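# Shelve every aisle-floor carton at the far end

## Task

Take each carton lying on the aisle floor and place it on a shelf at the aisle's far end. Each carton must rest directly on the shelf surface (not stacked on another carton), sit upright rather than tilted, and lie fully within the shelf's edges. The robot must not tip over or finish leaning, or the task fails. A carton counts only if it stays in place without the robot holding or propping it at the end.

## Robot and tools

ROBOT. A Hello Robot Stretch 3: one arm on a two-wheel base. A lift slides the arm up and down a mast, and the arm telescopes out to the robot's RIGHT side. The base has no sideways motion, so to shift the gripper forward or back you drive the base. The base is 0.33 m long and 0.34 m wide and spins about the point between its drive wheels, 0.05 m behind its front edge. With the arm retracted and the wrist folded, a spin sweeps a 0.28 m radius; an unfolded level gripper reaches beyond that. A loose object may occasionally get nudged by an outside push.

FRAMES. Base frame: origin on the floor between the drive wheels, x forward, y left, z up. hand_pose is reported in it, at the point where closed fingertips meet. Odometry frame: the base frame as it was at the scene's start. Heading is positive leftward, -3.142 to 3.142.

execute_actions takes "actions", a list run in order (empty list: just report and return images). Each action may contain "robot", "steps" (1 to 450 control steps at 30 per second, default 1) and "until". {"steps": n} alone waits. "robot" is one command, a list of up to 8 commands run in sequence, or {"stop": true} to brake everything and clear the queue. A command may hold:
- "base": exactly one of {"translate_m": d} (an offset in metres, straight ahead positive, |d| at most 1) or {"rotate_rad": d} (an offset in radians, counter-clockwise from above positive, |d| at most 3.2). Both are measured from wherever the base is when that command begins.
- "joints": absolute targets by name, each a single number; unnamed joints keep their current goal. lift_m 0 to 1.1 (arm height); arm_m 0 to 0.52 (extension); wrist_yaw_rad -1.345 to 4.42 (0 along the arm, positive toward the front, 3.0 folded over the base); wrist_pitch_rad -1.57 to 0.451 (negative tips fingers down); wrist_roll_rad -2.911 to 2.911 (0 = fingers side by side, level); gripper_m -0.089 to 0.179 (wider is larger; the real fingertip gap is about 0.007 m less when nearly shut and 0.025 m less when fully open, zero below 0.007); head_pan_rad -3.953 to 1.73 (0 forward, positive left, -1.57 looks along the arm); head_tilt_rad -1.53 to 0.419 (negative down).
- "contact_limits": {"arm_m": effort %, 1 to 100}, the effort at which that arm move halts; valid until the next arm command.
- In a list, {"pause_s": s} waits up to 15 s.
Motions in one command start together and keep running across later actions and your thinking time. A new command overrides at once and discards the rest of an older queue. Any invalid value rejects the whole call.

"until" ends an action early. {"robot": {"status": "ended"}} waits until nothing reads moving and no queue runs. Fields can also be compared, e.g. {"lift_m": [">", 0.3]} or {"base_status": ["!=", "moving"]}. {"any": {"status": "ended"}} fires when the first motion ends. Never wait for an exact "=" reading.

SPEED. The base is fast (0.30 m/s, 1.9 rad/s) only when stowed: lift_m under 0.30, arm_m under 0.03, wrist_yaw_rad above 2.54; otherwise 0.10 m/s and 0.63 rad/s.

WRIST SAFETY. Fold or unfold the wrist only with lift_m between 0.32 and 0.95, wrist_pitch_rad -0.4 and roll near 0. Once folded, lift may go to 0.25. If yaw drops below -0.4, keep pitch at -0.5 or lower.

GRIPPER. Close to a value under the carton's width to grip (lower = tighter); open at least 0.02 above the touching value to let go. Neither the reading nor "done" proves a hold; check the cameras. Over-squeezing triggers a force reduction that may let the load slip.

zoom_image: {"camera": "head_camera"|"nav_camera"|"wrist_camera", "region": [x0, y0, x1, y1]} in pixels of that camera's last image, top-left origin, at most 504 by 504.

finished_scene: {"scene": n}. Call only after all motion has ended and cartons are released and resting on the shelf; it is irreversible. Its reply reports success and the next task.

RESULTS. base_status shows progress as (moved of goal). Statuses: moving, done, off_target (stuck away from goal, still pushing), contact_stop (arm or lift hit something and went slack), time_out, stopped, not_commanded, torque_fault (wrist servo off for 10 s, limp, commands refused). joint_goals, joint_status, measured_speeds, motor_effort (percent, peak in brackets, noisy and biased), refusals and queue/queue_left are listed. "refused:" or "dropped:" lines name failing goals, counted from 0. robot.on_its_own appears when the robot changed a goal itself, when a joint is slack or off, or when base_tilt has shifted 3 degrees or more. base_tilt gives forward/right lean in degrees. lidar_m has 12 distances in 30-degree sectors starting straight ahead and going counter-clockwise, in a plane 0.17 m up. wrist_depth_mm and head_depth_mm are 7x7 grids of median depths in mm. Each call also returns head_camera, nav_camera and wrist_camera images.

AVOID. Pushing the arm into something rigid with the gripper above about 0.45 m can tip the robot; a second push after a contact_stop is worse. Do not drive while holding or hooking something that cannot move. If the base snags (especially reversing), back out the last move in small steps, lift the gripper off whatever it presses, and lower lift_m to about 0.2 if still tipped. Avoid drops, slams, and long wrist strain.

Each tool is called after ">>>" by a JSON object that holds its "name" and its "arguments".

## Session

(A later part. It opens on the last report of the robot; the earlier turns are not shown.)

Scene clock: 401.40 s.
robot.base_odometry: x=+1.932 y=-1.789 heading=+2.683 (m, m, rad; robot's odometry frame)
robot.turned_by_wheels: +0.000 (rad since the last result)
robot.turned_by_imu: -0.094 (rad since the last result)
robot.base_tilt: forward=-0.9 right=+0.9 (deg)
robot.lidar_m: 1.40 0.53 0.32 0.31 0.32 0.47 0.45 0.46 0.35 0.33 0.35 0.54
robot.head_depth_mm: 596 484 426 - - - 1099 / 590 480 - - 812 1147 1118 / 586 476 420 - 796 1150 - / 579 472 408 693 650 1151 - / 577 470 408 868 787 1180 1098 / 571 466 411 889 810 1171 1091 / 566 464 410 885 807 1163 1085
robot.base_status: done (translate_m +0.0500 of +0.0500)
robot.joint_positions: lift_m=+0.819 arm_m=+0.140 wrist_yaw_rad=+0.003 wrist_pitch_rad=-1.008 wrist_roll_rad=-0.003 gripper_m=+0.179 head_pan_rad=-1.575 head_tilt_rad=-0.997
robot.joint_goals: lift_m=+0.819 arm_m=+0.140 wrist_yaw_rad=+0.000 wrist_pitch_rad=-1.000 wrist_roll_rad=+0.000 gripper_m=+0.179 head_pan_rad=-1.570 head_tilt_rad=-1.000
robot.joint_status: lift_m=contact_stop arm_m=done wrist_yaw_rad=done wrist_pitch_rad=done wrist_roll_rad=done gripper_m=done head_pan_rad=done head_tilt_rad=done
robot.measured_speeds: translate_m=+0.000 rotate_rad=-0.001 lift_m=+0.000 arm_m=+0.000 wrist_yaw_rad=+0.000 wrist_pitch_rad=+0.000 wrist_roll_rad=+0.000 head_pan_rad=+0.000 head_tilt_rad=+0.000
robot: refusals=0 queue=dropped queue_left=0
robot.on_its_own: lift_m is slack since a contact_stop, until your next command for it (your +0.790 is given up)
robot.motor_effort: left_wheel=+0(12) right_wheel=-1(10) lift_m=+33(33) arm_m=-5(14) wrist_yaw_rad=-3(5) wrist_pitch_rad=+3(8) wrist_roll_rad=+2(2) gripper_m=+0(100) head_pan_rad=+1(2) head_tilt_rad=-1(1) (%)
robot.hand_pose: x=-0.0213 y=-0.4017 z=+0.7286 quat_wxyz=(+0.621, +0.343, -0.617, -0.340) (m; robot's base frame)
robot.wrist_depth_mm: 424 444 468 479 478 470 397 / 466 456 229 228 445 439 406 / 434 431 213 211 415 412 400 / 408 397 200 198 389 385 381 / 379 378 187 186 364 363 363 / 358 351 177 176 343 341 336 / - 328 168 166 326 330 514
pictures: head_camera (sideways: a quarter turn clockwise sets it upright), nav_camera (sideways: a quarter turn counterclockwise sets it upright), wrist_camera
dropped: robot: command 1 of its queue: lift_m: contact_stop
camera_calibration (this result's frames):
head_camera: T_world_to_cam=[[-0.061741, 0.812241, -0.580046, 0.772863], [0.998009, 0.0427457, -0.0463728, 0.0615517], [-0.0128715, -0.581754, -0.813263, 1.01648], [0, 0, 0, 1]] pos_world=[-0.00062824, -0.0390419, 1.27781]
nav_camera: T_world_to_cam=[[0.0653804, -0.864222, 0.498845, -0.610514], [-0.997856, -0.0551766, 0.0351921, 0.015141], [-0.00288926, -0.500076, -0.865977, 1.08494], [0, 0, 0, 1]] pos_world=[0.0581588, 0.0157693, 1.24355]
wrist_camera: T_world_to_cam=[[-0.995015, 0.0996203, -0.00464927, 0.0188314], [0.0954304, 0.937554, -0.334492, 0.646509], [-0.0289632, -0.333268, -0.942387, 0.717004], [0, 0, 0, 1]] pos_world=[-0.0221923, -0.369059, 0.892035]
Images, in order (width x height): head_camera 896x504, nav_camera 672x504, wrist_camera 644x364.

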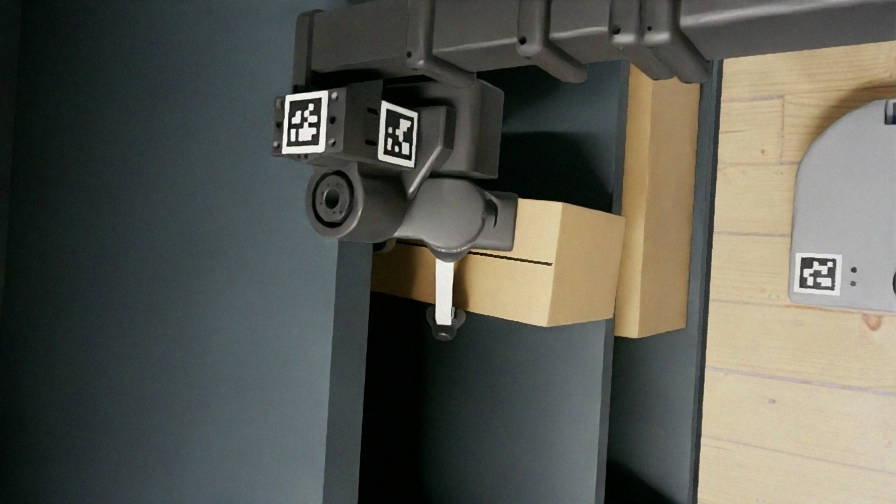

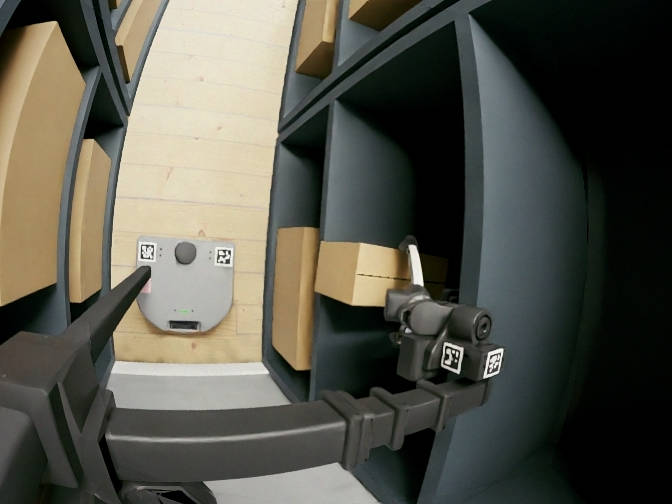

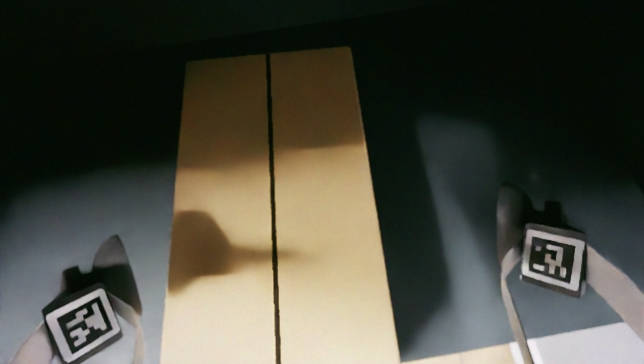

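>>> {"name": "execute_actions", "arguments": {"actions": [{"robot":[{"joints":{"arm_m":0.0,"lift_m":0.815}},{"joints":{"gripper_m":0.0,"lift_m":0.69},"base":{"translate_m":0.03}},{"joints":{"arm_m":0.16},"contact_limits":{"arm_m":25}},{"joints":{"arm_m":0.0}}],"steps":450,"until":{"robot":{"status":"ended"}}}]}}

Scene clock: 412.93 s.
robot.base_odometry: x=+1.905 y=-1.776 heading=+2.683 (m, m, rad; robot's odometry frame)
robot.turned_by_wheels: +0.000 (rad since the last result)
robot.turned_by_imu: -0.001 (rad since the last result)
robot.base_tilt: forward=-0.8 right=+0.9 (deg)
robot.lidar_m: 1.37 0.50 0.32 0.31 0.32 0.50 0.48 0.48 0.35 0.33 0.58 0.51
robot.head_depth_mm: 594 483 408 914 803 1081 - / 589 478 411 909 804 - - / 585 476 410 805 808 - - / 580 473 408 725 811 - - / 575 469 407 892 802 1181 1092 / 570 466 411 890 812 1168 1087 / 566 464 410 888 807 1163 1088
robot.base_status: done (translate_m +0.0300 of +0.0300)
robot.joint_positions: lift_m=+0.690 arm_m=+0.000 wrist_yaw_rad=+0.002 wrist_pitch_rad=-1.009 wrist_roll_rad=-0.003 gripper_m=+0.000 head_pan_rad=-1.575 head_tilt_rad=-0.997
robot.joint_goals: lift_m=+0.690 arm_m=+0.000 wrist_yaw_rad=+0.000 wrist_pitch_rad=-1.000 wrist_roll_rad=+0.000 gripper_m=+0.000 head_pan_rad=-1.570 head_tilt_rad=-1.000
robot.joint_status: lift_m=done arm_m=done wrist_yaw_rad=done wrist_pitch_rad=done wrist_roll_rad=done gripper_m=done head_pan_rad=done head_tilt_rad=done
robot.measured_speeds: translate_m=+0.000 rotate_rad=+0.000 lift_m=+0.000 arm_m=+0.000 wrist_yaw_rad=+0.000 wrist_pitch_rad=+0.000 wrist_roll_rad=+0.000 head_pan_rad=+0.000 head_tilt_rad=+0.000
robot: refusals=0 queue=done queue_left=0
robot.motor_effort: left_wheel=+0(4) right_wheel=-1(5) lift_m=+29(33) arm_m=-5(6) wrist_yaw_rad=-1(3) wrist_pitch_rad=+4(4) wrist_roll_rad=+2(2) gripper_m=-3(100) head_pan_rad=+2(1) head_tilt_rad=-1(1) (%)
robot.hand_pose: x=-0.0214 y=-0.2614 z=+0.5992 quat_wxyz=(+0.620, +0.343, -0.617, -0.341) (m; robot's base frame)
robot.wrist_depth_mm: 325 319 257 265 309 304 302 / 299 295 291 290 286 284 279 / 279 276 272 269 268 264 262 / 259 257 255 257 257 435 464 / 248 262 437 - 554 676 539 / 521 676 682 720 726 715 553 / 707 706 699 701 699 690 580
pictures: head_camera (sideways: a quarter turn clockwise sets it upright), nav_camera (sideways: a quarter turn counterclockwise sets it upright), wrist_camera
camera_calibration (this result's frames):
head_camera: T_world_to_cam=[[-0.0617445, 0.81224, -0.580046, 0.772862], [0.998009, 0.04275, -0.0463728, 0.0615516], [-0.012869, -0.581754, -0.813263, 1.01648], [0, 0, 0, 1]] pos_world=[-0.000628072, -0.0390419, 1.27781]
nav_camera: T_world_to_cam=[[0.0653841, -0.864222, 0.498844, -0.610513], [-0.997856, -0.0551809, 0.0351921, 0.015141], [-0.00288712, -0.500076, -0.865977, 1.08494], [0, 0, 0, 1]] pos_world=[0.0581588, 0.0157696, 1.24355]
wrist_camera: T_world_to_cam=[[-0.994865, 0.101113, -0.00453111, 0.00440871], [0.0968357, 0.937842, -0.333278, 0.471107], [-0.0294494, -0.332006, -0.942818, 0.642342], [0, 0, 0, 1]] pos_world=[-0.0223173, -0.229009, 0.762641]
Images, in order (width x height): head_camera 896x504, nav_camera 672x504, wrist_camera 644x364.

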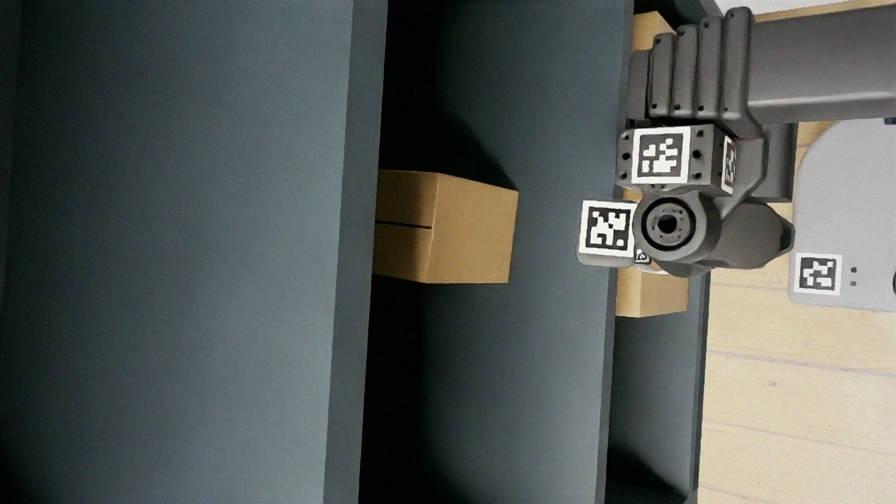

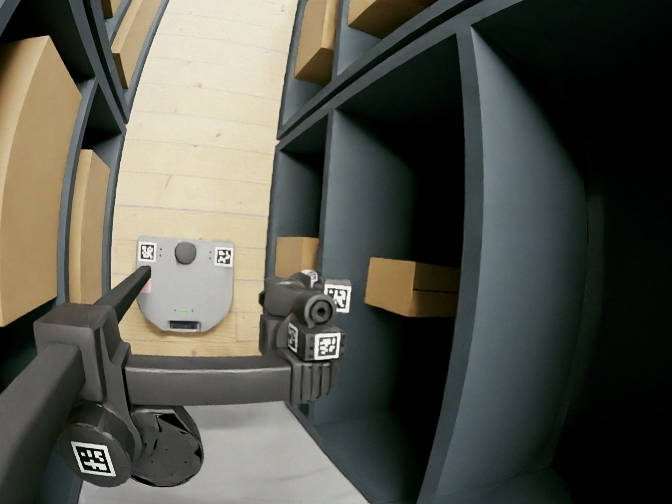

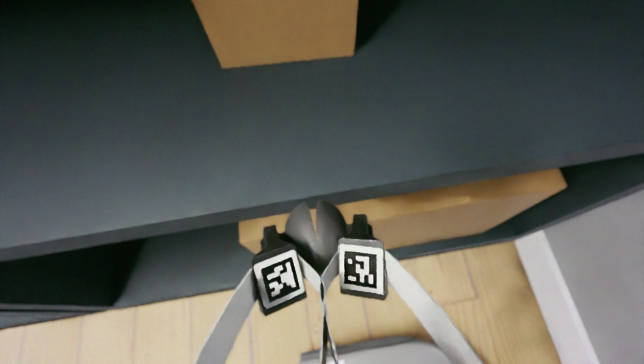

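>>> {"name": "execute_actions", "arguments": {"actions": [{"robot":[{"base":{"rotate_rad":0.085},"joints":{"lift_m":0.45,"wrist_yaw_rad":1.57,"gripper_m":0.179,"head_pan_rad":-0.3,"head_tilt_rad":-0.8}},{"base":{"translate_m":0.9}}],"steps":450,"until":{"robot":{"status":"ended"}}}]}}

Scene clock: 429.67 s.
robot.base_odometry: x=+1.068 y=-1.447 heading=+2.768 (m, m, rad; robot's odometry frame)
robot.turned_by_wheels: +0.085 (rad since the last result)
robot.turned_by_imu: +0.081 (rad since the last result)
robot.base_tilt: forward=-0.9 right=+1.0 (deg)
robot.lidar_m: 2.96 0.49 0.25 0.24 0.26 0.37 1.23 0.55 0.41 0.41 0.43 0.59
robot.head_depth_mm: 3182 3146 2340 1876 843 1024 969 / 3114 3149 2332 1846 1540 1177 1128 / 3051 3105 2317 1734 1538 1313 1152 / 2730 2920 2282 1772 1527 1307 1134 / 2956 3019 2284 1813 1518 1305 1138 / 2854 2954 2248 1799 1499 1287 1127 / 2848 2943 2235 1789 1508 1281 1069
robot.base_status: done (translate_m +0.9000 of +0.9000)
robot.joint_positions: lift_m=+0.450 arm_m=+0.000 wrist_yaw_rad=+1.567 wrist_pitch_rad=-1.009 wrist_roll_rad=-0.003 gripper_m=+0.179 head_pan_rad=-0.307 head_tilt_rad=-0.803
robot.joint_goals: lift_m=+0.450 arm_m=+0.000 wrist_yaw_rad=+1.570 wrist_pitch_rad=-1.000 wrist_roll_rad=+0.000 gripper_m=+0.179 head_pan_rad=-0.300 head_tilt_rad=-0.800
robot.joint_status: lift_m=done arm_m=done wrist_yaw_rad=done wrist_pitch_rad=done wrist_roll_rad=done gripper_m=done head_pan_rad=done head_tilt_rad=done
robot.measured_speeds: translate_m=+0.000 rotate_rad=+0.000 lift_m=+0.000 arm_m=+0.000 wrist_yaw_rad=+0.000 wrist_pitch_rad=+0.000 wrist_roll_rad=+0.000 head_pan_rad=+0.000 head_tilt_rad=+0.000
robot: refusals=0 queue=done queue_left=0
robot.motor_effort: left_wheel=-3(6) right_wheel=+5(12) lift_m=+30(29) arm_m=-5(5) wrist_yaw_rad=+3(2) wrist_pitch_rad=+4(4) wrist_roll_rad=+1(2) gripper_m=+0(100) head_pan_rad=+3(35) head_tilt_rad=+1(13) (%)
robot.hand_pose: x=+0.0947 y=-0.1459 z=+0.3592 quat_wxyz=(+0.680, +0.679, -0.196, +0.195) (m; robot's base frame)
robot.wrist_depth_mm: 730 719 717 696 697 488 474 / 513 665 662 649 638 540 297 / 538 608 612 602 597 505 303 / 500 579 578 566 561 471 307 / 475 546 540 535 526 511 298 / 447 512 509 503 500 484 322 / - 487 485 485 474 460 327
pictures: head_camera (sideways: a quarter turn clockwise sets it upright), nav_camera (sideways: a quarter turn counterclockwise sets it upright), wrist_camera
camera_calibration (this result's frames):
head_camera: T_world_to_cam=[[-0.672711, 0.144849, -0.725589, 0.966235], [0.266082, 0.962405, -0.0545669, 0.076697], [0.690406, -0.229774, -0.685962, 0.846644], [0, 0, 0, 1]] pos_world=[0.0450609, -0.0192348, 1.28604]
nav_camera: T_world_to_cam=[[0.737396, -0.161305, 0.655918, -0.819251], [-0.25234, -0.966545, 0.04599, -0.00347457], [0.626556, -0.199427, -0.75343, 0.934783], [0, 0, 0, 1]] pos_world=[0.0175416, 0.0509133, 1.24181]
wrist_camera: T_world_to_cam=[[-0.106724, -0.994278, -0.00469026, -0.136717], [-0.937281, 0.102179, -0.333263, 0.247573], [0.331835, -0.0311712, -0.942822, 0.467498], [0, 0, 0, 1]] pos_world=[0.0623219, -0.146659, 0.522633]
Images, in order (width x height): head_camera 896x504, nav_camera 672x504, wrist_camera 644x364.

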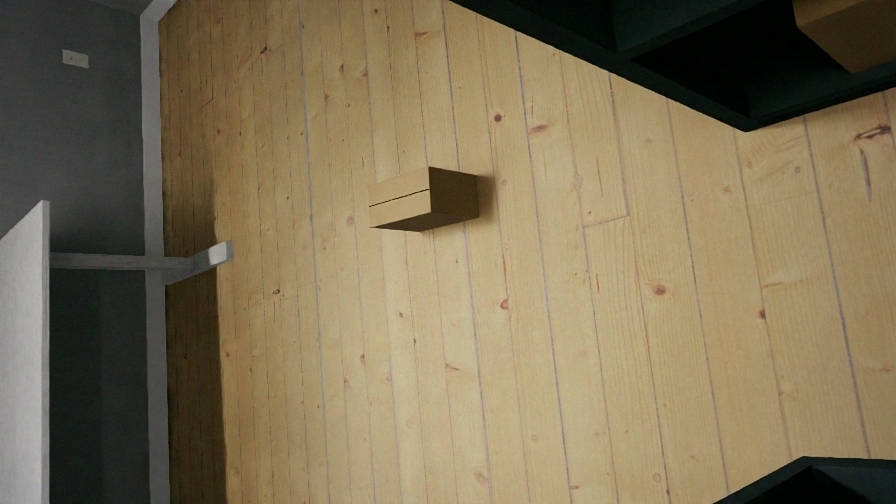

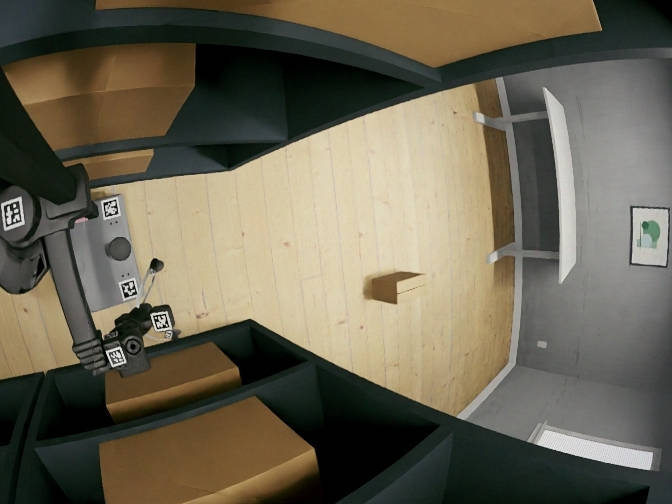

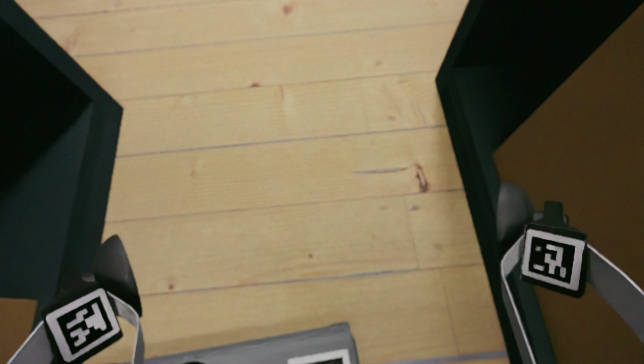

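>>> {"name": "execute_actions", "arguments": {"actions": [{"robot":[{"base":{"rotate_rad":-0.1},"joints":{"head_pan_rad":-1.2,"head_tilt_rad":-1.0}},{"base":{"translate_m":0.7}},{"base":{"translate_m":0.5},"joints":{"arm_m":0.3,"wrist_yaw_rad":1.5}}],"steps":450,"until":{"robot":{"status":"ended"}}}]}}

Scene clock: 450.93 s.
robot.base_odometry: x=+0.000 y=-0.900 heading=+2.668 (m, m, rad; robot's odometry frame)
robot.turned_by_wheels: -0.100 (rad since the last result)
robot.turned_by_imu: -0.105 (rad since the last result)
robot.base_tilt: forward=-0.7 right=+0.7 (deg)
robot.lidar_m: 1.78 1.84 1.89 1.82 1.88 0.77 1.11 0.81 1.00 0.34 0.36 1.79
robot.head_depth_mm: 1694 1959 1826 1571 1375 1223 1105 / 1775 2004 1828 1569 1335 1230 - / 1849 2065 1819 1557 1353 1189 1131 / 1934 2122 1805 1549 1370 1167 1133 / 1994 2118 1790 1534 1360 1214 1093 / 2117 2115 1783 1532 1362 1207 1089 / 2233 2092 1765 1527 1350 1203 1088
robot.base_status: moving (translate_m +0.5000 of +0.5000)
robot.joint_positions: lift_m=+0.450 arm_m=+0.300 wrist_yaw_rad=+1.501 wrist_pitch_rad=-1.009 wrist_roll_rad=-0.003 gripper_m=+0.179 head_pan_rad=-1.193 head_tilt_rad=-0.987
robot.joint_goals: lift_m=+0.450 arm_m=+0.300 wrist_yaw_rad=+1.500 wrist_pitch_rad=-1.000 wrist_roll_rad=+0.000 gripper_m=+0.179 head_pan_rad=-1.200 head_tilt_rad=-1.000
robot.joint_status: lift_m=done arm_m=done wrist_yaw_rad=done wrist_pitch_rad=done wrist_roll_rad=done gripper_m=done head_pan_rad=done head_tilt_rad=done
robot.measured_speeds: translate_m=+0.006 rotate_rad=+0.000 lift_m=+0.000 arm_m=+0.000 wrist_yaw_rad=+0.000 wrist_pitch_rad=+0.000 wrist_roll_rad=+0.000 head_pan_rad=+0.000 head_tilt_rad=+0.000
robot: refusals=0 queue=running queue_left=0
robot.motor_effort: left_wheel=+2(7) right_wheel=-4(6) lift_m=+29(29) arm_m=+5(5) wrist_yaw_rad=-1(4) wrist_pitch_rad=+4(4) wrist_roll_rad=+1(1) gripper_m=+2(2) head_pan_rad=-3(37) head_tilt_rad=-4(15) (%)
robot.hand_pose: x=+0.0944 y=-0.4529 z=+0.3592 quat_wxyz=(+0.686, +0.672, -0.218, +0.173) (m; robot's base frame)
robot.wrist_depth_mm: 731 716 701 708 700 680 681 / 685 672 656 656 640 646 629 / 627 630 612 609 602 588 590 / 583 572 384 554 562 565 551 / 548 545 359 364 531 524 516 / 522 518 340 339 499 492 490 / - 479 322 318 475 472 464
pictures: head_camera (sideways: a quarter turn clockwise sets it upright), nav_camera (sideways: a quarter turn counterclockwise sets it upright), wrist_camera
camera_calibration (this result's frames):
head_camera: T_world_to_cam=[[-0.357993, 0.725552, -0.58772, 0.784668], [0.910325, 0.411238, -0.0468169, 0.0626652], [0.207725, -0.551776, -0.807709, 1.00791], [0, 0, 0, 1]] pos_world=[0.014492, -0.038947, 1.2782]
nav_camera: T_world_to_cam=[[0.381028, -0.773145, 0.507015, -0.623082], [-0.905511, -0.422815, 0.0357546, 0.013845], [0.18673, -0.472731, -0.861195, 1.07757], [0, 0, 0, 1]] pos_world=[0.0487341, 0.0335218, 1.24342]
wrist_camera: T_world_to_cam=[[-0.171621, -0.985152, -0.00469027, -0.431687], [-0.928575, 0.163352, -0.333263, 0.305544], [0.32908, -0.0528397, -0.942822, 0.448474], [0, 0, 0, 1]] pos_world=[0.0620504, -0.451491, 0.522633]
Images, in order (width x height): head_camera 896x504, nav_camera 672x504, wrist_camera 644x364.

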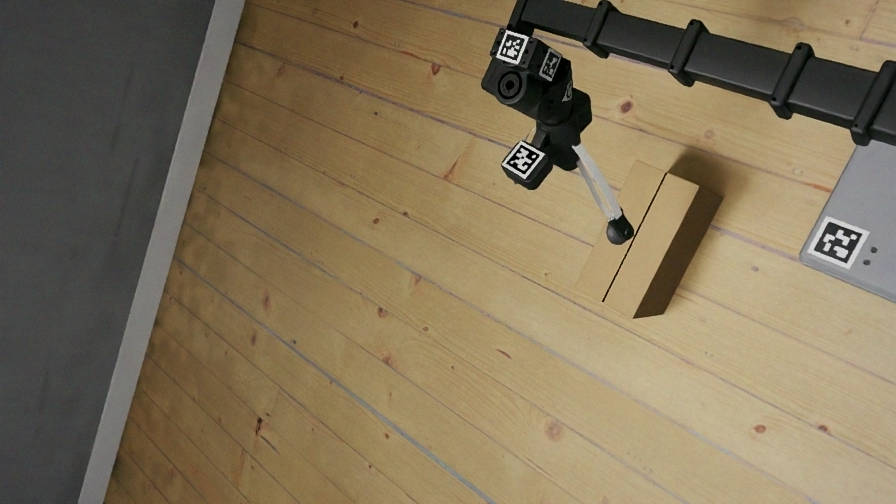

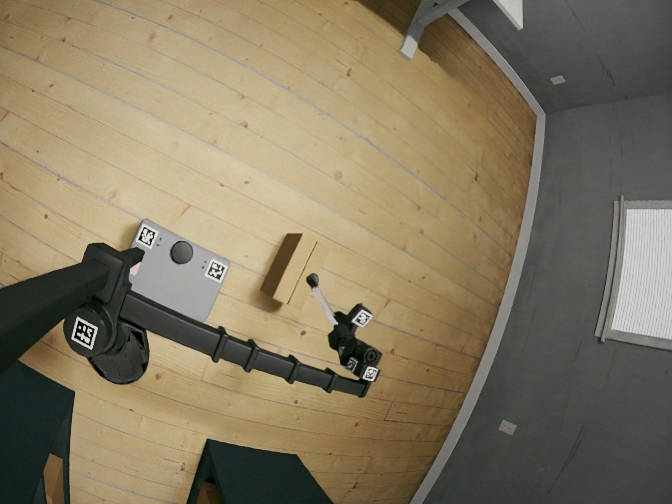

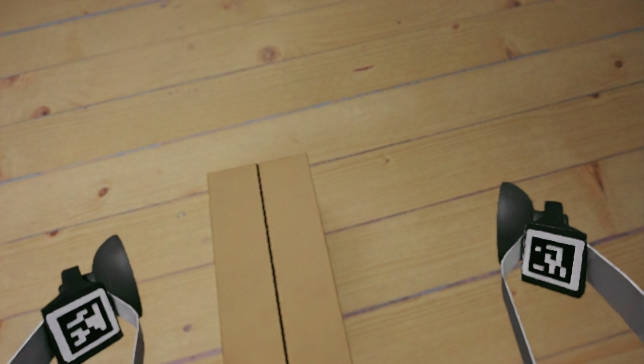

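>>> {"name": "execute_actions", "arguments": {"actions": [{"robot":[{"joints":{"arm_m":0.24}},{"joints":{"lift_m":0.235}},{"joints":{"gripper_m":0.06}},{"pause_s":0.7},{"joints":{"lift_m":0.45,"arm_m":0.0,"wrist_yaw_rad":1.57,"head_pan_rad":-3.14,"head_tilt_rad":-0.6}}],"steps":450,"until":{"robot":{"status":"ended"}}}]}}

Scene clock: 463.23 s.
robot.base_odometry: x=+0.000 y=-0.900 heading=+2.668 (m, m, rad; robot's odometry frame)
robot.turned_by_wheels: +0.000 (rad since the last result)
robot.turned_by_imu: -0.001 (rad since the last result)
robot.base_tilt: forward=-0.8 right=+1.0 (deg)
robot.lidar_m: 1.78 1.84 1.89 1.82 1.88 0.77 1.11 0.80 1.00 1.92 1.99 1.79
robot.head_depth_mm: 999 840 754 825 930 1089 1230 / 1370 1415 1324 1239 1135 1122 1226 / 2132 2389 2386 2098 1751 1465 1245 / 2182 2389 2660 2355 1815 1469 1236 / 2182 2411 2608 2319 1775 1452 1228 / 2103 1552 1679 1868 1681 1448 1222 / 1139 1088 1240 1173 1301 1309 1210
robot.base_status: done (translate_m +0.5000 of +0.5000)
robot.joint_positions: lift_m=+0.450 arm_m=+0.000 wrist_yaw_rad=+1.571 wrist_pitch_rad=-1.014 wrist_roll_rad=-0.006 gripper_m=+0.082 head_pan_rad=-3.133 head_tilt_rad=-0.606
robot.joint_goals: lift_m=+0.450 arm_m=+0.000 wrist_yaw_rad=+1.570 wrist_pitch_rad=-1.000 wrist_roll_rad=+0.000 gripper_m=+0.080 head_pan_rad=-3.140 head_tilt_rad=-0.600
robot.joint_status: lift_m=done arm_m=done wrist_yaw_rad=done wrist_pitch_rad=done wrist_roll_rad=done gripper_m=done head_pan_rad=done head_tilt_rad=done
robot.measured_speeds: translate_m=+0.000 rotate_rad=+0.000 lift_m=+0.000 arm_m=+0.000 wrist_yaw_rad=+0.000 wrist_pitch_rad=+0.000 wrist_roll_rad=+0.000 head_pan_rad=+0.000 head_tilt_rad=+0.000
robot: refusals=0 queue=done queue_left=0
robot.on_its_own: gripper_m is held at +0.080, not at your +0.060, by its stall guard, which is still easing
robot.motor_effort: left_wheel=+3(2) right_wheel=-4(6) lift_m=+39(40) arm_m=-5(9) wrist_yaw_rad=-1(8) wrist_pitch_rad=+6(8) wrist_roll_rad=+3(17) gripper_m=-31(100) head_pan_rad=-3(37) head_tilt_rad=+2(18) (%)
robot.hand_pose: x=+0.0935 y=-0.1455 z=+0.3582 quat_wxyz=(+0.681, +0.679, -0.192, +0.196) (m; robot's base frame)
robot.wrist_depth_mm: 723 697 173 173 686 677 676 / 667 649 163 161 630 644 629 / 618 610 153 152 156 596 587 / 585 581 144 144 143 566 552 / 546 548 137 136 136 531 522 / 518 514 130 129 129 487 496 / 494 480 123 123 123 466 467
pictures: head_camera (sideways: a quarter turn clockwise sets it upright), nav_camera (sideways: a quarter turn counterclockwise sets it upright), wrist_camera
camera_calibration (this result's frames):
head_camera: T_world_to_cam=[[0.529114, 0.0698657, -0.84567, 1.11544], [0.0345429, -0.997552, -0.060801, 0.0862402], [-0.847848, 0.00295873, -0.530232, 0.653441], [0, 0, 0, 1]] pos_world=[-0.0391545, 0.00616489, 1.29501]
nav_camera: T_world_to_cam=[[-0.608062, -0.0744188, 0.790394, -0.986303], [-0.0502931, 0.997208, 0.0551999, -0.0167103], [-0.792295, -0.00618643, -0.610107, 0.757022], [0, 0, 0, 1]] pos_world=[-0.000788233, -0.0520525, 1.24235]
wrist_camera: T_world_to_cam=[[-0.100887, -0.994894, -0.00271576, -0.137814], [-0.939596, 0.0961763, -0.328496, 0.243728], [0.32708, -0.0305893, -0.944501, 0.468144], [0, 0, 0, 1]] pos_world=[0.0619815, -0.146231, 0.521852]
Images, in order (width x height): head_camera 896x504, nav_camera 672x504, wrist_camera 644x364.

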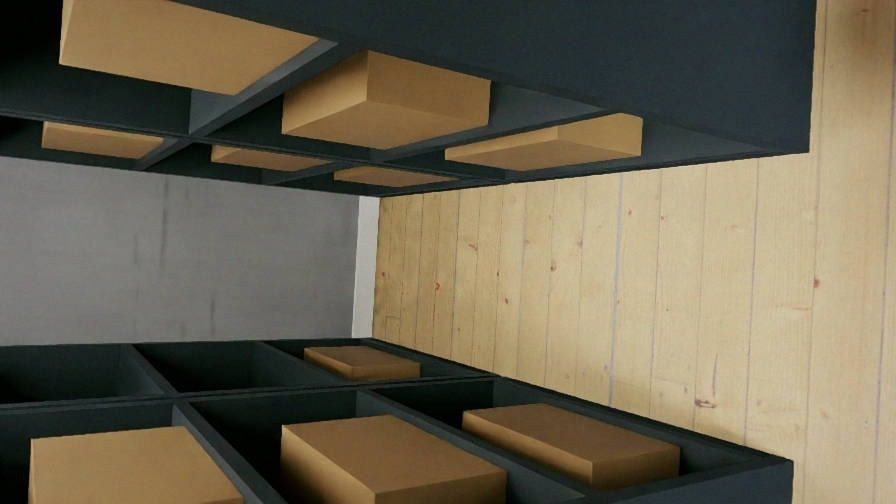

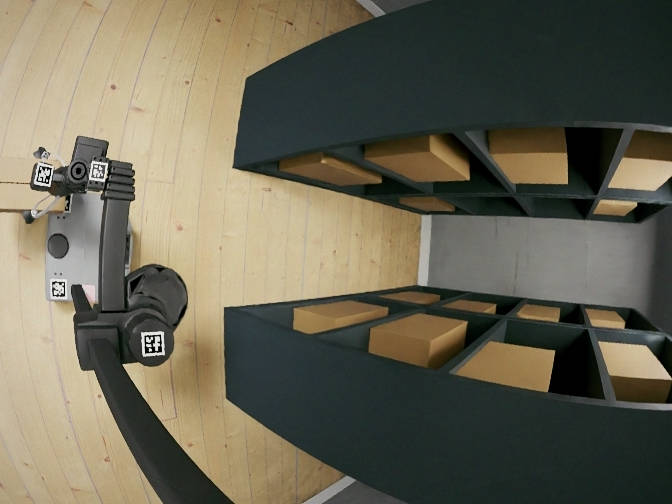

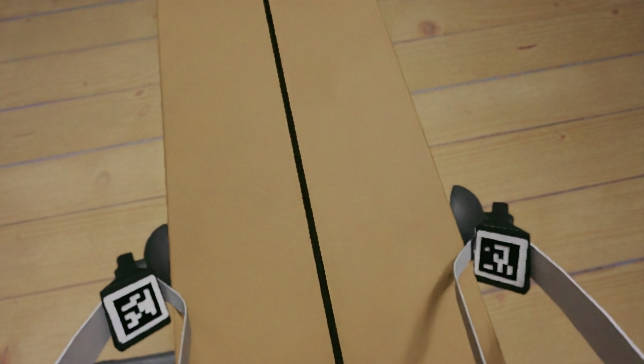

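>>> {"name": "execute_actions", "arguments": {"actions": [{"robot":[{"base":{"translate_m":-1.0},"joints":{"gripper_m":0.05}},{"base":{"translate_m":-0.95},"joints":{"gripper_m":0.06,"head_pan_rad":-1.57,"head_tilt_rad":-1.0}}],"steps":450,"until":{"robot":{"status":"ended"}}},{"steps":300,"until":{"robot":{"status":"ended"}}}]}}

Scene clock: 491.30 s.
robot.base_odometry: x=+1.735 y=-1.790 heading=+2.668 (m, m, rad; robot's odometry frame)
robot.turned_by_wheels: +0.000 (rad since the last result)
robot.turned_by_imu: +0.004 (rad since the last result)
robot.base_tilt: forward=-0.8 right=+0.9 (deg)
robot.lidar_m: 1.21 0.33 0.23 0.22 0.23 0.31 0.63 0.62 0.44 0.43 0.48 0.72
robot.head_depth_mm: 610 490 1000 916 989 1196 1108 / 602 488 770 855 982 1211 1107 / 597 483 884 876 983 1214 - / 594 480 1006 906 1080 1220 - / 588 476 1018 901 1236 1205 779 / 582 474 993 895 1164 1188 787 / 579 470 775 803 960 1187 1043
robot.base_status: done (translate_m -0.9500 of -0.9500)
robot.joint_positions: lift_m=+0.450 arm_m=+0.000 wrist_yaw_rad=+1.571 wrist_pitch_rad=-1.014 wrist_roll_rad=-0.006 gripper_m=+0.096 head_pan_rad=-1.577 head_tilt_rad=-0.987
robot.joint_goals: lift_m=+0.450 arm_m=+0.000 wrist_yaw_rad=+1.570 wrist_pitch_rad=-1.000 wrist_roll_rad=+0.000 gripper_m=+0.094 head_pan_rad=-1.570 head_tilt_rad=-1.000
robot.joint_status: lift_m=done arm_m=done wrist_yaw_rad=done wrist_pitch_rad=done wrist_roll_rad=done gripper_m=off_target head_pan_rad=done head_tilt_rad=done
robot.measured_speeds: translate_m=+0.000 rotate_rad=+0.000 lift_m=+0.000 arm_m=+0.000 wrist_yaw_rad=+0.000 wrist_pitch_rad=+0.000 wrist_roll_rad=+0.000 head_pan_rad=+0.000 head_tilt_rad=+0.000
robot: refusals=0 queue=done queue_left=0
robot.on_its_own: gripper_m is held at +0.094, not at your +0.060, by its stall guard, which is not easing now
robot.motor_effort: left_wheel=+2(4) right_wheel=-3(10) lift_m=+39(39) arm_m=-5(5) wrist_yaw_rad=+0(1) wrist_pitch_rad=+6(6) wrist_roll_rad=+3(3) gripper_m=-26(100) head_pan_rad=+3(36) head_tilt_rad=-4(19) (%)
robot.hand_pose: x=+0.0935 y=-0.1455 z=+0.3582 quat_wxyz=(+0.681, +0.679, -0.192, +0.196) (m; robot's base frame)
robot.wrist_depth_mm: 552 693 174 173 603 377 305 / 527 643 163 162 554 408 397 / 526 603 152 152 154 496 496 / 471 575 144 144 143 481 471 / 472 546 137 136 136 453 445 / 443 511 130 129 129 421 420 / 417 477 124 123 123 423 398
pictures: head_camera (sideways: a quarter turn clockwise sets it upright), nav_camera (sideways: a quarter turn counterclockwise sets it upright), wrist_camera
camera_calibration (this result's frames):
head_camera: T_world_to_cam=[[-0.0603328, 0.806785, -0.587757, 0.7829], [0.998081, 0.0405297, -0.046819, 0.0621327], [-0.0139513, -0.589453, -0.807682, 1.00923], [0, 0, 0, 1]] pos_world=[-0.000698929, -0.0392575, 1.2782]
nav_camera: T_world_to_cam=[[0.0638751, -0.859544, 0.507054, -0.621199], [-0.997951, -0.0530669, 0.0357573, 0.0144053], [-0.00382717, -0.508299, -0.861172, 1.0787], [0, 0, 0, 1]] pos_world=[0.0581834, 0.0151203, 1.24342]
wrist_camera: T_world_to_cam=[[-0.10089, -0.994894, -0.00271715, -0.137813], [-0.939596, 0.0961791, -0.328496, 0.243728], [0.32708, -0.0305888, -0.944501, 0.468144], [0, 0, 0, 1]] pos_world=[0.0619815, -0.146231, 0.521852]
Images, in order (width x height): head_camera 896x504, nav_camera 672x504, wrist_camera 644x364.

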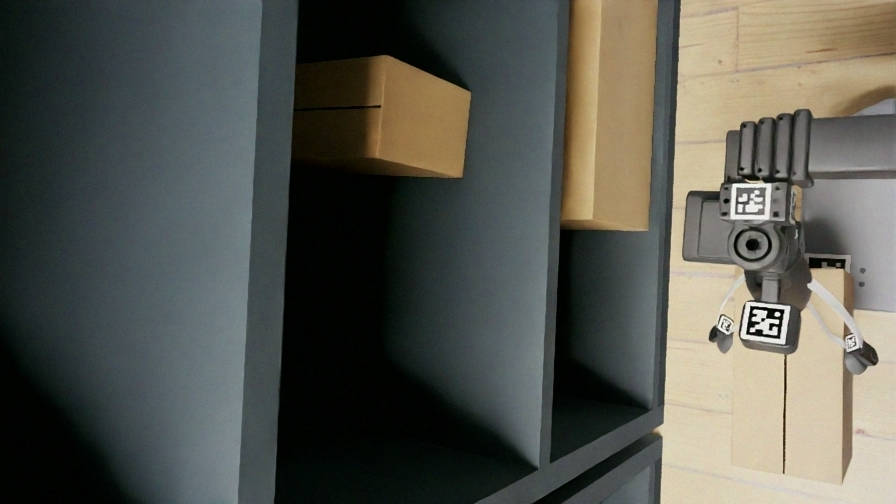

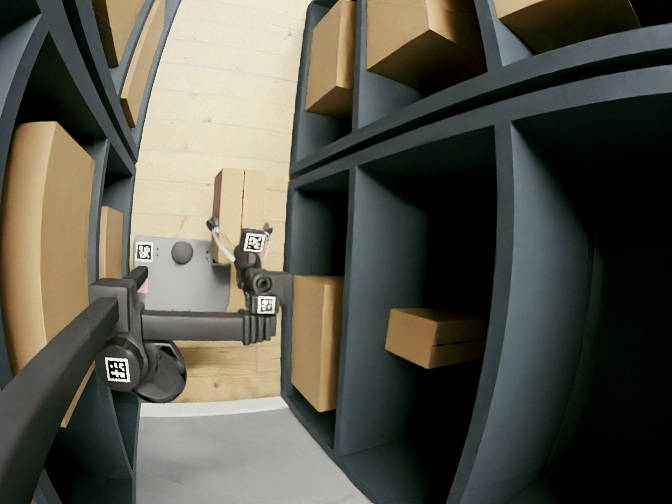

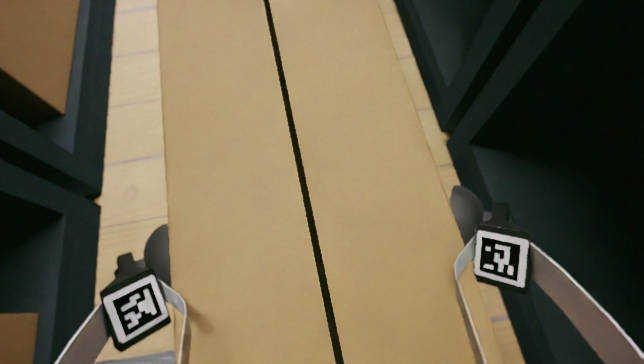

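>>> {"name": "execute_actions", "arguments": {"actions": [{"robot":[{"base":{"translate_m":0.04},"joints":{"lift_m":0.80,"gripper_m":0.05}},{"joints":{"wrist_yaw_rad":0}},{"joints":{"arm_m":0.25},"contact_limits":{"arm_m":25}},{"joints":{"lift_m":0.77}},{"joints":{"gripper_m":0.179}},{"pause_s":0.5}],"steps":450,"until":{"robot":{"status":"ended"}}}]}}

Scene clock: 503.17 s.
robot.base_odometry: x=+1.699 y=-1.771 heading=+2.668 (m, m, rad; robot's odometry frame)
robot.turned_by_wheels: +0.000 (rad since the last result)
robot.turned_by_imu: +0.001 (rad since the last result)
robot.base_tilt: forward=-0.9 right=+0.8 (deg)
robot.lidar_m: 1.17 0.30 0.23 0.22 0.23 0.31 0.67 0.61 0.44 0.44 0.46 0.69
robot.head_depth_mm: 611 495 1002 - - - - / 608 504 - 859 986 1202 1117 / 602 499 - 683 985 1202 1142 / 596 483 731 676 1225 1199 1144 / 592 480 1024 902 1232 1202 1097 / 587 475 970 883 1021 1193 1089 / 566 474 654 717 912 1192 1087
robot.base_status: done (translate_m +0.0400 of +0.0400)
robot.joint_positions: lift_m=+0.800 arm_m=+0.236 wrist_yaw_rad=+0.002 wrist_pitch_rad=-1.013 wrist_roll_rad=-0.004 gripper_m=+0.092 head_pan_rad=-1.577 head_tilt_rad=-0.988
robot.joint_goals: lift_m=+0.800 arm_m=+0.237 wrist_yaw_rad=+0.000 wrist_pitch_rad=-1.000 wrist_roll_rad=+0.000 gripper_m=+0.090 head_pan_rad=-1.570 head_tilt_rad=-1.000
robot.joint_status: lift_m=done arm_m=contact_stop wrist_yaw_rad=done wrist_pitch_rad=done wrist_roll_rad=done gripper_m=off_target head_pan_rad=done head_tilt_rad=done
robot.measured_speeds: translate_m=+0.000 rotate_rad=+0.001 lift_m=+0.000 arm_m=-0.014 wrist_yaw_rad=+0.000 wrist_pitch_rad=+0.000 wrist_roll_rad=+0.000 head_pan_rad=+0.000 head_tilt_rad=-0.024
robot: refusals=0 queue=dropped queue_left=0
robot.on_its_own: gripper_m is held at +0.090, not at your +0.050, by its stall guard, which is still easing; arm_m is slack since a contact_stop, until your next command for it (your +0.250 is given up)
robot.motor_effort: left_wheel=-1(6) right_wheel=+0(5) lift_m=+40(40) arm_m=+11(30) wrist_yaw_rad=-2(5) wrist_pitch_rad=+5(6) wrist_roll_rad=+2(3) gripper_m=-27(100) head_pan_rad=+3(3) head_tilt_rad=-4(4) (%)
robot.contact_limits: arm_m 25 (drawing in: default 30, maximum 49; extending or still: default 41, maximum 66)
robot.hand_pose: x=-0.0214 y=-0.4964 z=+0.7083 quat_wxyz=(+0.620, +0.344, -0.617, -0.342) (m; robot's base frame)
robot.wrist_depth_mm: 380 423 174 172 287 213 211 / 366 427 163 162 254 201 196 / 352 399 152 152 154 203 193 / 339 376 144 144 143 258 353 / 326 358 137 136 136 345 338 / 314 336 129 129 129 316 322 / 292 311 123 123 122 309 699
pictures: head_camera (sideways: a quarter turn clockwise sets it upright), nav_camera (sideways: a quarter turn counterclockwise sets it upright), wrist_camera
dropped: robot: command 2 of its queue: arm_m: contact_stop
camera_calibration (this result's frames):
head_camera: T_world_to_cam=[[-0.0606139, 0.807394, -0.58689, 0.781773], [0.998067, 0.0409323, -0.046769, 0.0620675], [-0.0137382, -0.588591, -0.808314, 1.01005], [0, 0, 0, 1]] pos_world=[-0.000684925, -0.0392344, 1.27815]
nav_camera: T_world_to_cam=[[0.0641754, -0.860065, 0.506131, -0.619999], [-0.997932, -0.0534575, 0.0356938, 0.014488], [-0.00364245, -0.507375, -0.861717, 1.07941], [0, 0, 0, 1]] pos_world=[0.0581784, 0.0152015, 1.24343]
wrist_camera: T_world_to_cam=[[-0.994921, 0.10059, -0.00380598, 0.0278877], [0.0962151, 0.939174, -0.32969, 0.725956], [-0.029589, -0.328381, -0.944082, 0.669927], [0, 0, 0, 1]] pos_world=[-0.0222794, -0.464613, 0.871912]
Images, in order (width x height): head_camera 896x504, nav_camera 672x504, wrist_camera 644x364.

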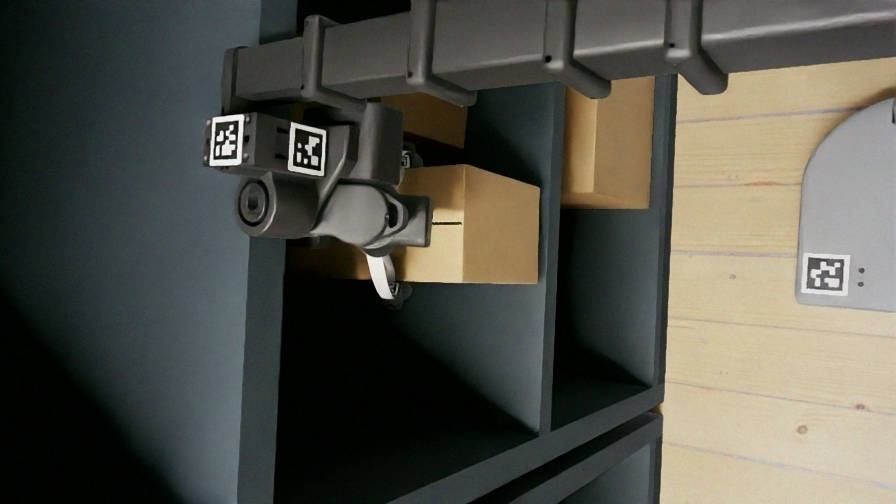

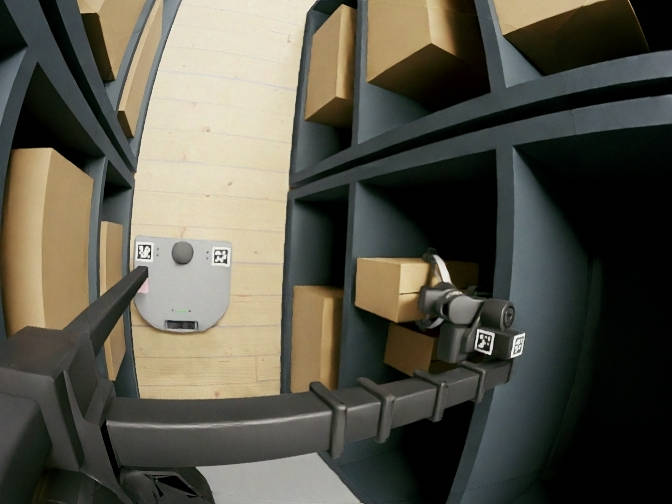

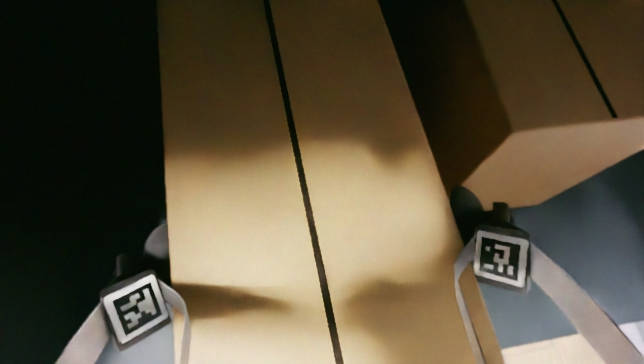

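>>> {"name": "execute_actions", "arguments": {"actions": [{"robot":[{"joints":{"arm_m":0.215}},{"base":{"translate_m":0.05}},{"joints":{"lift_m":0.775}},{"joints":{"gripper_m":0.179}},{"joints":{"lift_m":0.80}},{"joints":{"arm_m":0.0}},{"joints":{"gripper_m":0.0,"lift_m":0.69}},{"joints":{"arm_m":0.23},"contact_limits":{"arm_m":25}}],"steps":450,"until":{"robot":{"status":"ended"}}},{"robot":{"joints":{"arm_m":0.0}},"steps":200,"until":{"robot":{"status":"ended"}}}]}}

Scene clock: 521.60 s.
robot.base_odometry: x=+1.655 y=-1.748 heading=+2.668 (m, m, rad; robot's odometry frame)
robot.turned_by_wheels: +0.000 (rad since the last result)
robot.turned_by_imu: -0.005 (rad since the last result)
robot.base_tilt: forward=-0.8 right=+0.9 (deg)
robot.lidar_m: 1.12 0.31 0.27 0.23 0.23 0.31 0.72 0.61 0.45 0.58 0.44 0.65
robot.head_depth_mm: 606 489 770 848 993 1195 - / 601 486 844 877 986 - - / 597 483 778 861 843 - - / 592 479 759 852 832 - - / 587 477 998 898 1237 1196 1093 / 582 473 761 802 943 1187 1093 / 483 458 534 669 1199 1182 1085
robot.base_status: done (translate_m +0.0500 of +0.0500)
robot.joint_positions: lift_m=+0.690 arm_m=+0.000 wrist_yaw_rad=+0.001 wrist_pitch_rad=-1.011 wrist_roll_rad=-0.003 gripper_m=+0.000 head_pan_rad=-1.577 head_tilt_rad=-0.988
robot.joint_goals: lift_m=+0.690 arm_m=+0.000 wrist_yaw_rad=+0.000 wrist_pitch_rad=-1.000 wrist_roll_rad=+0.000 gripper_m=+0.000 head_pan_rad=-1.570 head_tilt_rad=-1.000
robot.joint_status: lift_m=done arm_m=done wrist_yaw_rad=done wrist_pitch_rad=done wrist_roll_rad=done gripper_m=done head_pan_rad=done head_tilt_rad=done
robot.measured_speeds: translate_m=+0.000 rotate_rad=+0.000 lift_m=+0.000 arm_m=+0.000 wrist_yaw_rad=+0.000 wrist_pitch_rad=+0.000 wrist_roll_rad=+0.000 head_pan_rad=+0.000 head_tilt_rad=+0.000
robot: refusals=0 queue=done queue_left=0
robot.motor_effort: left_wheel=+1(6) right_wheel=-2(7) lift_m=+29(38) arm_m=-5(13) wrist_yaw_rad=-2(2) wrist_pitch_rad=+5(5) wrist_roll_rad=+2(2) gripper_m=-2(100) head_pan_rad=+2(3) head_tilt_rad=-4(4) (%)
robot.hand_pose: x=-0.0214 y=-0.2609 z=+0.5989 quat_wxyz=(+0.620, +0.344, -0.617, -0.342) (m; robot's base frame)
robot.wrist_depth_mm: 299 319 315 311 306 304 300 / 287 295 292 289 292 308 494 / 277 284 304 776 484 485 532 / 341 409 747 744 627 710 726 / 645 572 708 - 761 764 750 / 739 732 747 728 724 730 716 / 717 713 704 711 689 688 678
pictures: head_camera (sideways: a quarter turn clockwise sets it upright), nav_camera (sideways: a quarter turn counterclockwise sets it upright), wrist_camera
camera_calibration (this result's frames):
head_camera: T_world_to_cam=[[-0.0606134, 0.807395, -0.586889, 0.781771], [0.998067, 0.0409316, -0.0467689, 0.0620674], [-0.0137386, -0.588589, -0.808315, 1.01005], [0, 0, 0, 1]] pos_world=[-0.000684953, -0.0392344, 1.27815]
nav_camera: T_world_to_cam=[[0.0641748, -0.860066, 0.50613, -0.619997], [-0.997932, -0.0534569, 0.0356937, 0.0144881], [-0.0036428, -0.507374, -0.861718, 1.07941], [0, 0, 0, 1]] pos_world=[0.0581784, 0.0152016, 1.24343]
wrist_camera: T_world_to_cam=[[-0.994877, 0.101011, -0.00415552, 0.00408909], [0.0966785, 0.93858, -0.331242, 0.469521], [-0.0295587, -0.329946, -0.943537, 0.643233], [0, 0, 0, 1]] pos_world=[-0.0223113, -0.228864, 0.762456]
Images, in order (width x height): head_camera 896x504, nav_camera 672x504, wrist_camera 644x364.

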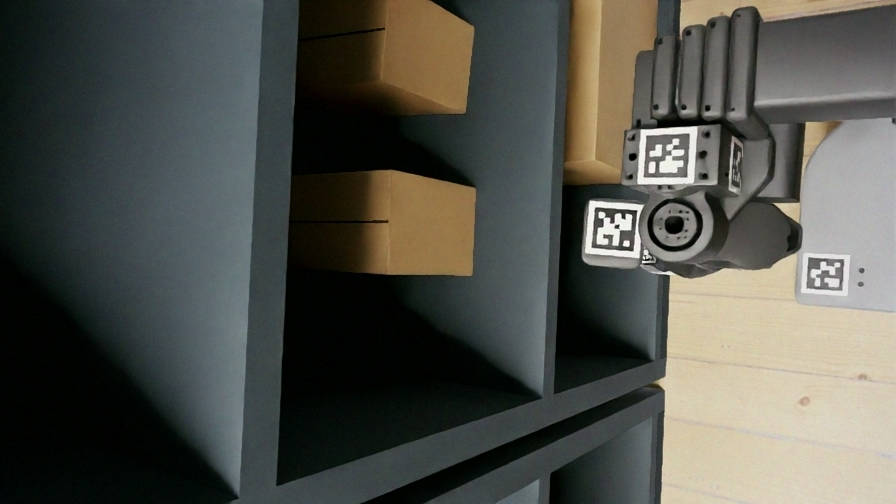

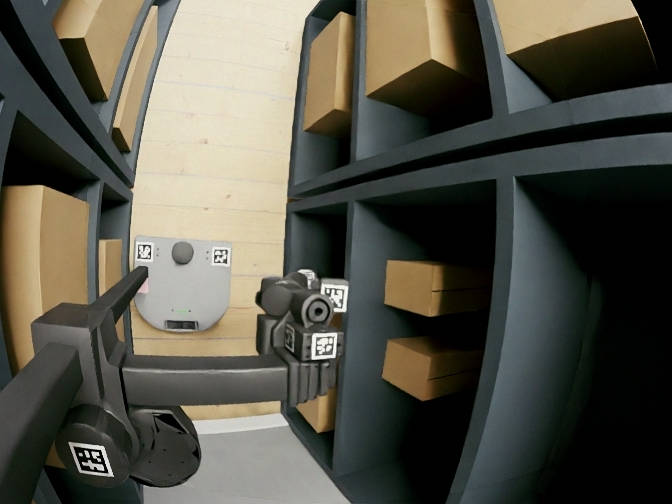

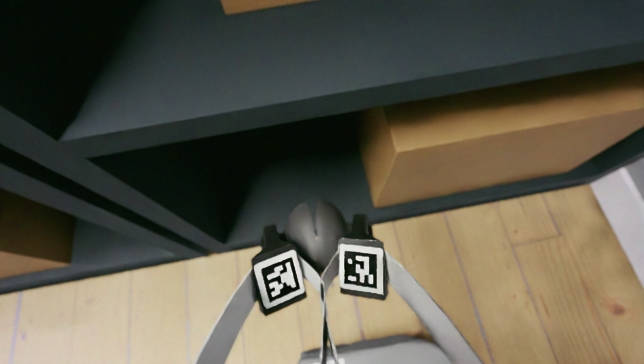

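Both placed.

>>> {"name": "finished_scene", "arguments": {"scene": 1}}

The scene is finished: the task was done.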